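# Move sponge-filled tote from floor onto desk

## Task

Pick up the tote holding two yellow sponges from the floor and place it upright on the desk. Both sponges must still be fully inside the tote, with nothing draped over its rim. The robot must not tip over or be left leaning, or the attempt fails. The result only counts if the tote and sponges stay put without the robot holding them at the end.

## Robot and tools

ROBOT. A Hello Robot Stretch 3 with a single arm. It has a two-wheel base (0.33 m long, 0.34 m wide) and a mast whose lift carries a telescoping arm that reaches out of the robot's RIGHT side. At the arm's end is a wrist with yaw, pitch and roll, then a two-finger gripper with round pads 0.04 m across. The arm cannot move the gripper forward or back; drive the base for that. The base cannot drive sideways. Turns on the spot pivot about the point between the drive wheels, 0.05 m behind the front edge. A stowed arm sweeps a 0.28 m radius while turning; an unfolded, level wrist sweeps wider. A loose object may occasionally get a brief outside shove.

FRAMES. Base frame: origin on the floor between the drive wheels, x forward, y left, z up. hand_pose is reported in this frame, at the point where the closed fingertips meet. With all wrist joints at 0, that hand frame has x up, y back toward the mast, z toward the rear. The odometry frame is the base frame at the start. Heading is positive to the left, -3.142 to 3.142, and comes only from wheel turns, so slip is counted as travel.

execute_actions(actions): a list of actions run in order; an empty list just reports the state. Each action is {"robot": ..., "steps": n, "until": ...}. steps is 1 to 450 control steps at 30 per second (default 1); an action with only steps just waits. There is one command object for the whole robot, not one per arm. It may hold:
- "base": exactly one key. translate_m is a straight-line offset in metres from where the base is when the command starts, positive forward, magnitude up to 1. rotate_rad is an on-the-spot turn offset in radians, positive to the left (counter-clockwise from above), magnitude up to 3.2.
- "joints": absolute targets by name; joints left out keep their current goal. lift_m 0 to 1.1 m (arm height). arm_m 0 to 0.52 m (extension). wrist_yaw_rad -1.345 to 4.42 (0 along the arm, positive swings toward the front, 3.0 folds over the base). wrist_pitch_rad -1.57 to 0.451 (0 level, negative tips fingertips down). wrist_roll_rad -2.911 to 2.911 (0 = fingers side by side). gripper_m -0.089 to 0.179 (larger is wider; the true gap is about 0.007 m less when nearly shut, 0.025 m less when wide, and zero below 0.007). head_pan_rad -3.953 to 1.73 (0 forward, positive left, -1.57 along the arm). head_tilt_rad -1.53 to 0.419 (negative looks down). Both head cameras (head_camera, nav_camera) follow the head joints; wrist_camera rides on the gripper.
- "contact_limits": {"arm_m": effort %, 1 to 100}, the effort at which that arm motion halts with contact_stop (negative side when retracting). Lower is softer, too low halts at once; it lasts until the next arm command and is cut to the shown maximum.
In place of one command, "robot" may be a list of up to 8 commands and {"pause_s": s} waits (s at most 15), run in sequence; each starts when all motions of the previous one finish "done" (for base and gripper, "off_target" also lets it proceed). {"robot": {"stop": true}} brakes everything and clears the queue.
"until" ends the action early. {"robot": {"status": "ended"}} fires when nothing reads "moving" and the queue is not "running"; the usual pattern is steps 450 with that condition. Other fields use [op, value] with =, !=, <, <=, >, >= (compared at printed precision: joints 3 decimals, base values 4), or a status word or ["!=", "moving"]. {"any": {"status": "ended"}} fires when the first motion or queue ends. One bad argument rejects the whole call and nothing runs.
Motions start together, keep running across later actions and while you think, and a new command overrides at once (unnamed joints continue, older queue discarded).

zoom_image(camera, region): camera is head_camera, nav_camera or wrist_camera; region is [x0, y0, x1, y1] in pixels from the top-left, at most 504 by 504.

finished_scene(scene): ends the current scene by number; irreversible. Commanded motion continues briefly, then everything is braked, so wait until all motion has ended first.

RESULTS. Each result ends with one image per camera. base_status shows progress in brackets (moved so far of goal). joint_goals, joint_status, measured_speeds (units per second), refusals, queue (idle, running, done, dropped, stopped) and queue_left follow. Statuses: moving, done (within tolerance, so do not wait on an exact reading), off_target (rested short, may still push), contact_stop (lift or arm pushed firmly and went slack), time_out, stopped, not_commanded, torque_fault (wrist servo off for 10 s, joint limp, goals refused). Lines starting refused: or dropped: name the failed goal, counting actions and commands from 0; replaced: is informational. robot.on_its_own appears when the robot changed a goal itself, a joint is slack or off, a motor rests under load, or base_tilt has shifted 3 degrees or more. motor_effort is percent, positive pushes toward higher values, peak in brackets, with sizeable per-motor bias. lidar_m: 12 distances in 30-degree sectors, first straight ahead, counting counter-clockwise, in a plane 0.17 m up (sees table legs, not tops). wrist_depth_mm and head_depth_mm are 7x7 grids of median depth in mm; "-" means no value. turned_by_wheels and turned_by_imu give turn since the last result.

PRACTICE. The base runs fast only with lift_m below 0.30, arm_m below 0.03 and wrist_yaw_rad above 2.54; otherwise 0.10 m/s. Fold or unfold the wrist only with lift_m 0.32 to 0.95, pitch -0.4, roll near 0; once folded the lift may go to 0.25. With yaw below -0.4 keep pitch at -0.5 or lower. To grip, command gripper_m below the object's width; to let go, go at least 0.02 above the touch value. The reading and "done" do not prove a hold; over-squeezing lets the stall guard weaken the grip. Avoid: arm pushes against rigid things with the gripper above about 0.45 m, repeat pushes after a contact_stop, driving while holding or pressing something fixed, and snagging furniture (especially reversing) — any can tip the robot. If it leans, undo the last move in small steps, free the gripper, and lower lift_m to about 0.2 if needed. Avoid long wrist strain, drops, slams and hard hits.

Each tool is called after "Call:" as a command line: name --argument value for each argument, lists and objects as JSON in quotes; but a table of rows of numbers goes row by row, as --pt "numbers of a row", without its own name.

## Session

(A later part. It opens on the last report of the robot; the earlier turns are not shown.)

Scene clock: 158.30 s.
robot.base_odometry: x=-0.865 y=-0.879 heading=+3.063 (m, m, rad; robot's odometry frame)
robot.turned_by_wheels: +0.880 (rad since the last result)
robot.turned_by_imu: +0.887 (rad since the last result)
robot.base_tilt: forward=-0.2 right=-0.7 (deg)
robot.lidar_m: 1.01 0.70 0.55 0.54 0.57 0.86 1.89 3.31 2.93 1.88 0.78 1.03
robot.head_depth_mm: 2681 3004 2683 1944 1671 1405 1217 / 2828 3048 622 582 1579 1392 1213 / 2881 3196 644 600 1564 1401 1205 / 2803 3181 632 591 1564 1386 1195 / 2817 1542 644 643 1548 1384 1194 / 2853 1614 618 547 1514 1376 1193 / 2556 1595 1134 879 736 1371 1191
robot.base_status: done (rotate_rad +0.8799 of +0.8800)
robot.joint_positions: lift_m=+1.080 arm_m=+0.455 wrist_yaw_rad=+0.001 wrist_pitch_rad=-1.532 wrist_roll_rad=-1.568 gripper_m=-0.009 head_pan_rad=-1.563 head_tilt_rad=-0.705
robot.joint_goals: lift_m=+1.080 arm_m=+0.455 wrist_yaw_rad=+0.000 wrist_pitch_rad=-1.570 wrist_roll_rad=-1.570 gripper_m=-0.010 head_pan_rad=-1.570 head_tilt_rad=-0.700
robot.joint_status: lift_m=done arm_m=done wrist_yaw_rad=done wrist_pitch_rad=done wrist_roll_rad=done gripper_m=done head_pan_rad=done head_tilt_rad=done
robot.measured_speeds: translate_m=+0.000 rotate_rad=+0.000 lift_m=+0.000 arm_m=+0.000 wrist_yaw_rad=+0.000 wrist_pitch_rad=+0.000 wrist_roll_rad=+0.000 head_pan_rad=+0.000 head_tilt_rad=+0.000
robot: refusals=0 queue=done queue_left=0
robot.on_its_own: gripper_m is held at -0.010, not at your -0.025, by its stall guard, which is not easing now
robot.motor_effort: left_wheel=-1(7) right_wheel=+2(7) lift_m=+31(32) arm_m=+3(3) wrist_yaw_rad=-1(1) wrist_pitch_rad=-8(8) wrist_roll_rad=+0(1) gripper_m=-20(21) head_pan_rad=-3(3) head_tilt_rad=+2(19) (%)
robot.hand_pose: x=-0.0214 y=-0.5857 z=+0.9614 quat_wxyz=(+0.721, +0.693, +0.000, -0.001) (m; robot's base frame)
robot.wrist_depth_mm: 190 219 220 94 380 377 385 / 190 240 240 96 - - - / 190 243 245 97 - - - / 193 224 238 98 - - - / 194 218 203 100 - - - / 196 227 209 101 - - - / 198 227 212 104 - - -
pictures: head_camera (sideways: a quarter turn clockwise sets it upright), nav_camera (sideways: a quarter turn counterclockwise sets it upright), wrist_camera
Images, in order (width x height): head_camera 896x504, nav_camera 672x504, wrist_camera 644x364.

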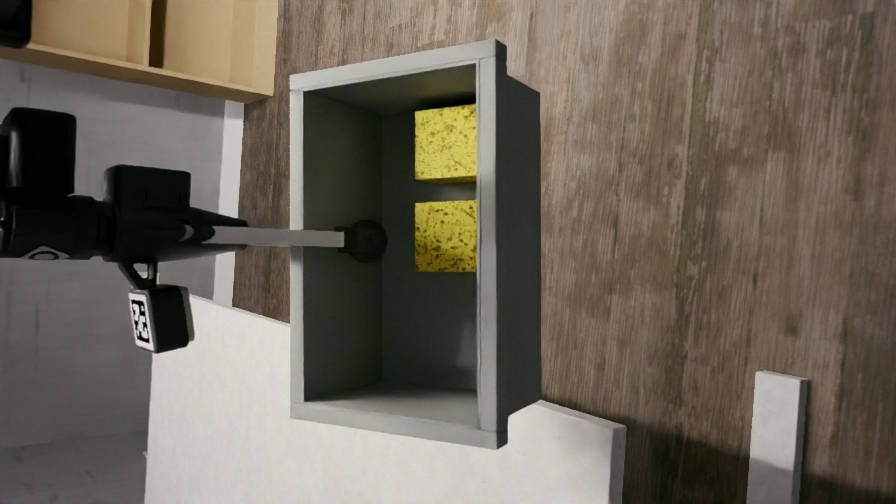

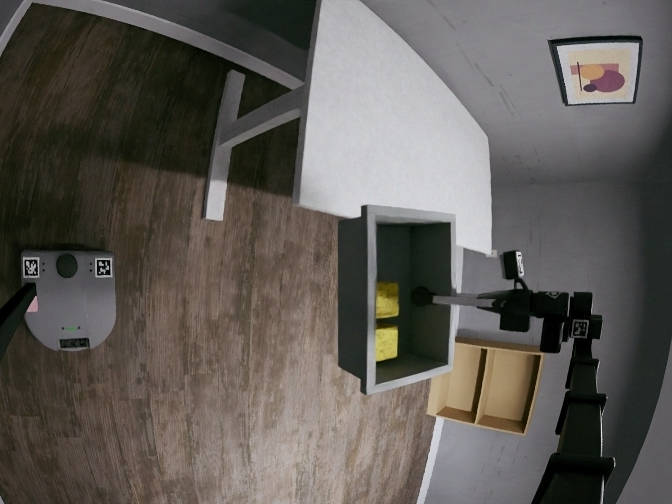

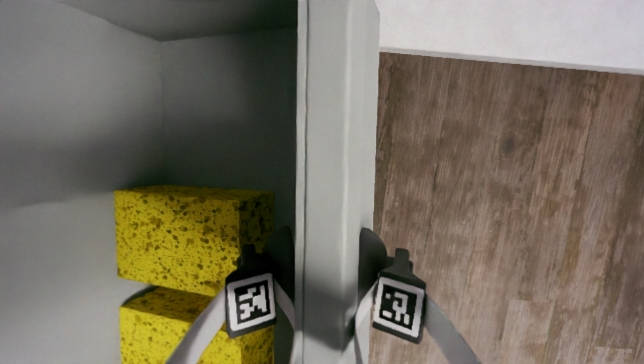

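Call:
execute_actions --actions '[{"robot":[{"joints":{"arm_m":0.5},"base":{"translate_m":0.45}},{"joints":{"lift_m":0.98,"head_tilt_rad":-0.9}}],"steps":450,"until":{"robot":{"status":"ended"}}}]'

Scene clock: 167.37 s.
robot.base_odometry: x=-1.313 y=-0.844 heading=+3.063 (m, m, rad; robot's odometry frame)
robot.turned_by_wheels: +0.000 (rad since the last result)
robot.turned_by_imu: -0.002 (rad since the last result)
robot.base_tilt: forward=-0.2 right=-0.7 (deg)
robot.lidar_m: 0.56 0.60 0.53 0.49 0.53 0.77 2.34 3.76 3.05 0.60 0.74 0.57
robot.head_depth_mm: - 2458 932 761 1457 1288 1147 / 1414 1091 694 722 1458 1284 1144 / 1379 1081 727 721 1444 1275 1138 / 1449 1038 697 718 1442 1264 1136 / 1444 1061 735 718 1200 1264 1129 / 1366 1055 677 727 1441 1260 1126 / 1308 1048 857 756 1430 1257 1124
robot.base_status: done (translate_m +0.4500 of +0.4500)
robot.joint_positions: lift_m=+0.980 arm_m=+0.500 wrist_yaw_rad=+0.001 wrist_pitch_rad=-1.532 wrist_roll_rad=-1.568 gripper_m=-0.009 head_pan_rad=-1.563 head_tilt_rad=-0.888
robot.joint_goals: lift_m=+0.980 arm_m=+0.500 wrist_yaw_rad=+0.000 wrist_pitch_rad=-1.570 wrist_roll_rad=-1.570 gripper_m=-0.010 head_pan_rad=-1.570 head_tilt_rad=-0.900
robot.joint_status: lift_m=done arm_m=done wrist_yaw_rad=done wrist_pitch_rad=done wrist_roll_rad=done gripper_m=done head_pan_rad=done head_tilt_rad=done
robot.measured_speeds: translate_m=+0.000 rotate_rad=+0.000 lift_m=+0.000 arm_m=+0.000 wrist_yaw_rad=+0.000 wrist_pitch_rad=+0.000 wrist_roll_rad=+0.000 head_pan_rad=+0.000 head_tilt_rad=+0.000
robot: refusals=0 queue=done queue_left=0
robot.on_its_own: gripper_m is held at -0.010, not at your -0.025, by its stall guard, which is not easing now
robot.motor_effort: left_wheel=-1(3) right_wheel=+2(8) lift_m=+23(27) arm_m=+4(4) wrist_yaw_rad=-2(1) wrist_pitch_rad=-8(8) wrist_roll_rad=-1(1) gripper_m=-19(20) head_pan_rad=-3(3) head_tilt_rad=-5(19) (%)
robot.hand_pose: x=-0.0214 y=-0.6307 z=+0.8617 quat_wxyz=(+0.721, +0.693, +0.000, -0.001) (m; robot's base frame)
robot.wrist_depth_mm: 188 217 222 95 281 285 285 / 190 240 240 95 286 288 292 / 191 242 243 97 293 295 299 / 194 223 238 98 302 302 305 / 195 219 202 99 310 310 309 / 196 229 208 101 316 316 319 / 198 228 212 104 325 325 328
pictures: head_camera (sideways: a quarter turn clockwise sets it upright), nav_camera (sideways: a quarter turn counterclockwise sets it upright), wrist_camera
Images, in order (width x height): head_camera 896x504, nav_camera 672x504, wrist_camera 644x364.

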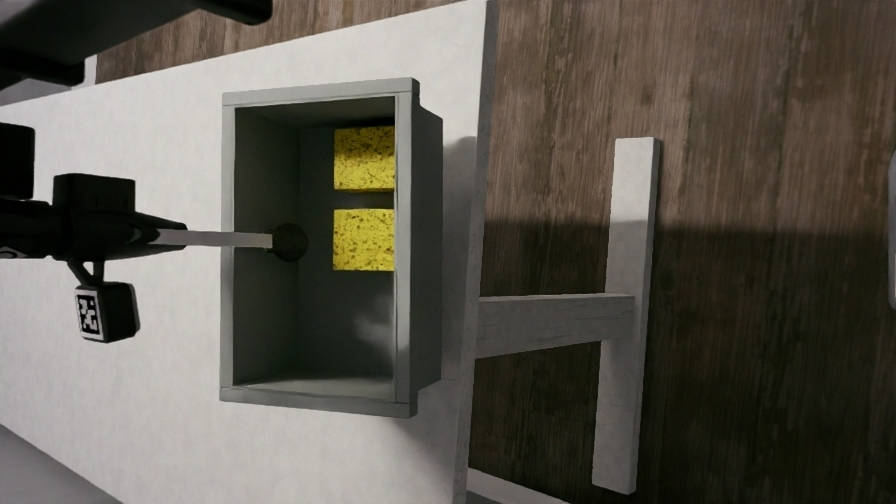

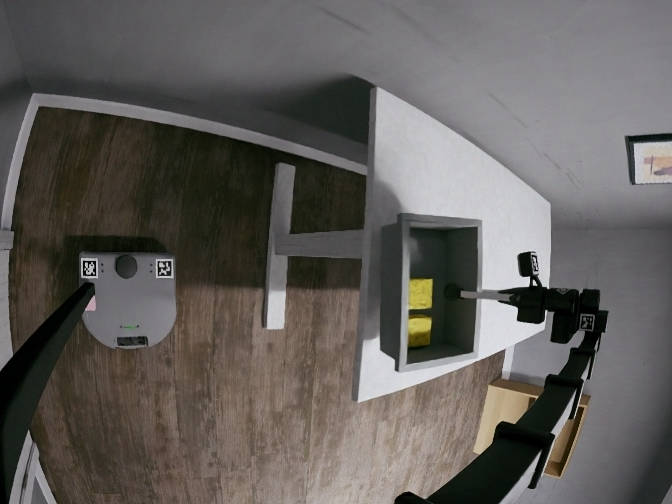

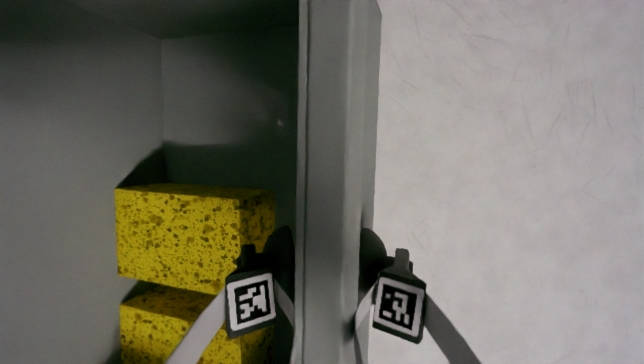

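Call:
execute_actions --actions '[{"robot":[{"joints":{"arm_m":0.52}},{"joints":{"lift_m":0.94}},{"joints":{"lift_m":0.91,"wrist_pitch_rad":-1.45}},{"pause_s":0.3},{"joints":{"gripper_m":0.05}}],"steps":450,"until":{"robot":{"status":"ended"}}}]'

Scene clock: 176.90 s.
robot.base_odometry: x=-1.313 y=-0.844 heading=+3.063 (m, m, rad; robot's odometry frame)
robot.turned_by_wheels: +0.000 (rad since the last result)
robot.turned_by_imu: +0.000 (rad since the last result)
robot.base_tilt: forward=-0.2 right=-0.7 (deg)
robot.lidar_m: 0.56 0.60 0.53 0.49 0.53 0.77 2.34 3.78 3.05 0.60 0.74 0.57
robot.head_depth_mm: 2870 - - 750 1453 1285 1150 / - 1049 797 722 1453 1284 1145 / - 1047 781 693 1448 1269 1138 / 1394 1036 783 694 1443 1277 1128 / 1389 1030 782 693 1202 1266 1129 / 1368 1053 789 729 1436 1258 1125 / 1312 1053 856 758 1424 1261 1125
robot.base_status: done (translate_m +0.4500 of +0.4500)
robot.joint_positions: lift_m=+0.910 arm_m=+0.520 wrist_yaw_rad=+0.001 wrist_pitch_rad=-1.446 wrist_roll_rad=-1.568 gripper_m=+0.050 head_pan_rad=-1.563 head_tilt_rad=-0.889
robot.joint_goals: lift_m=+0.910 arm_m=+0.520 wrist_yaw_rad=+0.000 wrist_pitch_rad=-1.450 wrist_roll_rad=-1.570 gripper_m=+0.050 head_pan_rad=-1.570 head_tilt_rad=-0.900
robot.joint_status: lift_m=done arm_m=done wrist_yaw_rad=done wrist_pitch_rad=done wrist_roll_rad=done gripper_m=done head_pan_rad=done head_tilt_rad=done
robot.measured_speeds: translate_m=+0.000 rotate_rad=+0.000 lift_m=+0.000 arm_m=+0.000 wrist_yaw_rad=+0.000 wrist_pitch_rad=+0.000 wrist_roll_rad=+0.000 head_pan_rad=+0.000 head_tilt_rad=+0.000
robot: refusals=0 queue=done queue_left=0
robot.motor_effort: left_wheel=-1(2) right_wheel=+2(3) lift_m=+21(25) arm_m=+3(5) wrist_yaw_rad=-1(1) wrist_pitch_rad=-2(9) wrist_roll_rad=-1(0) gripper_m=+0(78) head_pan_rad=-3(2) head_tilt_rad=-5(5) (%)
robot.hand_pose: x=-0.0213 y=-0.6728 z=+0.7916 quat_wxyz=(+0.750, +0.662, +0.000, -0.001) (m; robot's base frame)
robot.wrist_depth_mm: 195 200 206 101 221 227 236 / 200 204 210 110 225 232 239 / 203 208 213 108 230 237 246 / 206 210 219 107 235 242 251 / 169 173 223 109 241 250 258 / 172 176 225 112 - 256 262 / 190 191 234 114 255 262 270
pictures: head_camera (sideways: a quarter turn clockwise sets it upright), nav_camera (sideways: a quarter turn counterclockwise sets it upright), wrist_camera
Images, in order (width x height): head_camera 896x504, nav_camera 672x504, wrist_camera 644x364.

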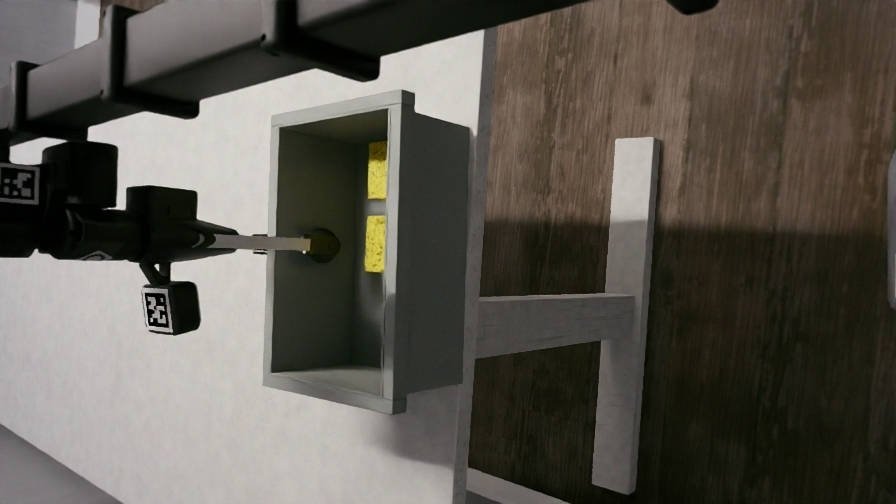

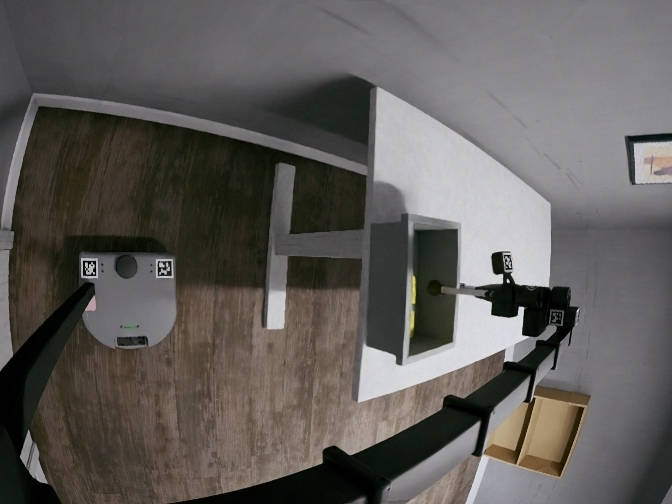

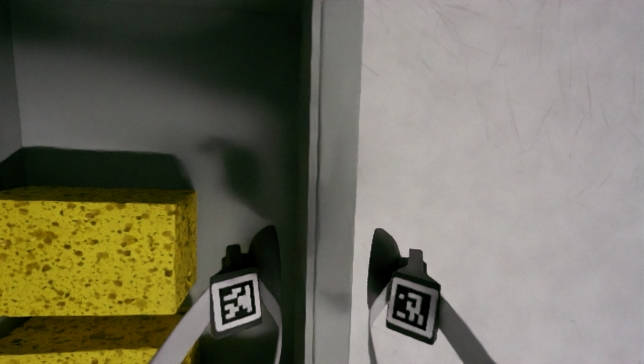

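Right at the edge; nudge it inward with the inner finger via pitch, then lift away.

Call:
execute_actions --actions '[{"robot":{"joints":{"wrist_pitch_rad":-1.1}},"steps":100,"until":{"robot":{"status":"ended"}}},{"robot":{"joints":{"wrist_pitch_rad":-1.17}},"steps":60,"until":{"robot":{"status":"ended"}}},{"robot":{"joints":{"lift_m":1.06}},"steps":200,"until":{"robot":{"status":"ended"}}}]'

Scene clock: 182.60 s.
robot.base_odometry: x=-1.313 y=-0.844 heading=+3.063 (m, m, rad; robot's odometry frame)
robot.turned_by_wheels: +0.000 (rad since the last result)
robot.turned_by_imu: +0.000 (rad since the last result)
robot.base_tilt: forward=-0.2 right=-0.7 (deg)
robot.lidar_m: 0.56 0.60 0.53 0.49 0.53 0.77 2.34 3.77 3.06 0.60 0.74 0.57
robot.head_depth_mm: 2874 2506 962 762 1452 1282 1147 / 1480 1087 814 756 1455 1284 1141 / 1399 1079 811 738 1456 1273 1139 / 1387 1041 808 749 1438 1276 1130 / 1374 1059 808 748 1201 1265 1132 / 1366 1057 796 758 1432 1261 1134 / 1310 1049 857 757 1429 1257 1124
robot.base_status: done (translate_m +0.4500 of +0.4500)
robot.joint_positions: lift_m=+1.060 arm_m=+0.520 wrist_yaw_rad=+0.001 wrist_pitch_rad=-1.169 wrist_roll_rad=-1.568 gripper_m=+0.050 head_pan_rad=-1.563 head_tilt_rad=-0.889
robot.joint_goals: lift_m=+1.060 arm_m=+0.520 wrist_yaw_rad=+0.000 wrist_pitch_rad=-1.170 wrist_roll_rad=-1.570 gripper_m=+0.050 head_pan_rad=-1.570 head_tilt_rad=-0.900
robot.joint_status: lift_m=done arm_m=done wrist_yaw_rad=done wrist_pitch_rad=done wrist_roll_rad=done gripper_m=done head_pan_rad=done head_tilt_rad=done
robot.measured_speeds: translate_m=+0.000 rotate_rad=+0.000 lift_m=+0.000 arm_m=+0.000 wrist_yaw_rad=+0.000 wrist_pitch_rad=+0.000 wrist_roll_rad=+0.000 head_pan_rad=+0.000 head_tilt_rad=+0.000
robot: refusals=0 queue=done queue_left=0
robot.motor_effort: left_wheel=-1(1) right_wheel=+2(2) lift_m=+28(28) arm_m=+3(3) wrist_yaw_rad=-1(1) wrist_pitch_rad=-1(9) wrist_roll_rad=+0(1) gripper_m=+0(3) head_pan_rad=-2(2) head_tilt_rad=-4(5) (%)
robot.hand_pose: x=-0.0212 y=-0.7427 z=+0.9533 quat_wxyz=(+0.834, +0.552, +0.000, +0.000) (m; robot's base frame)
robot.wrist_depth_mm: 232 233 245 381 434 488 568 / 296 320 322 391 445 506 587 / 300 324 342 399 448 522 598 / 274 301 349 409 460 531 624 / 274 299 360 420 480 549 639 / 281 304 365 427 - 554 654 / 284 302 294 441 495 595 -
pictures: head_camera (sideways: a quarter turn clockwise sets it upright), nav_camera (sideways: a quarter turn counterclockwise sets it upright), wrist_camera
Images, in order (width x height): head_camera 896x504, nav_camera 672x504, wrist_camera 644x364.

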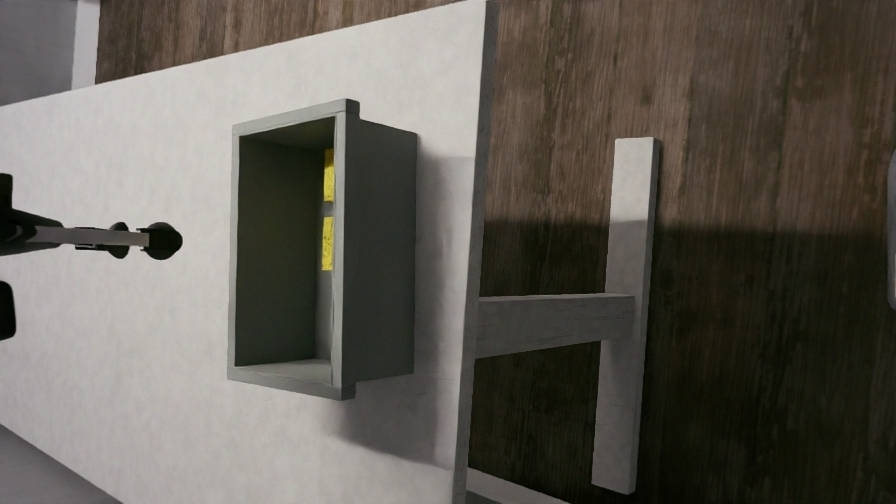

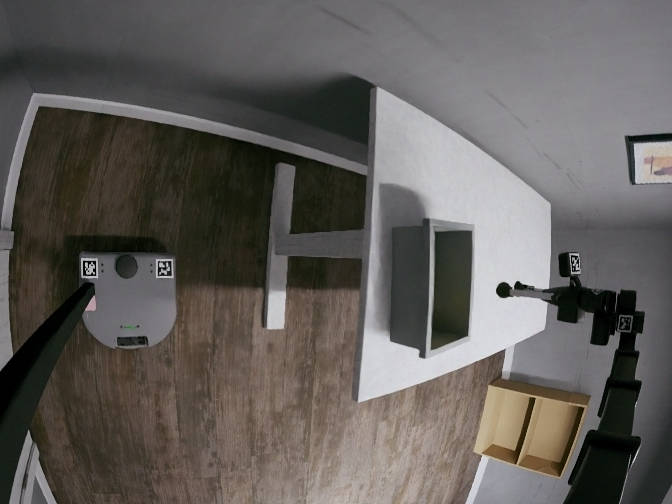

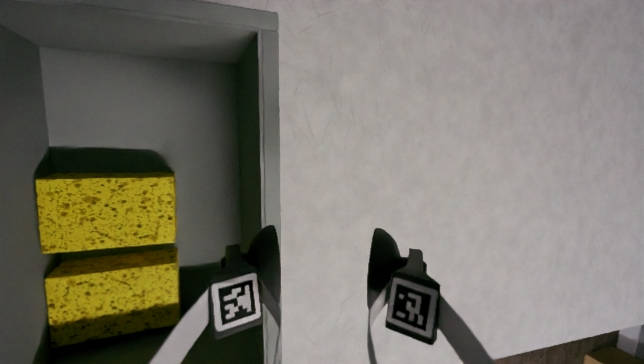

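Call:
finished_scene --scene 1

The scene is finished: the task was done.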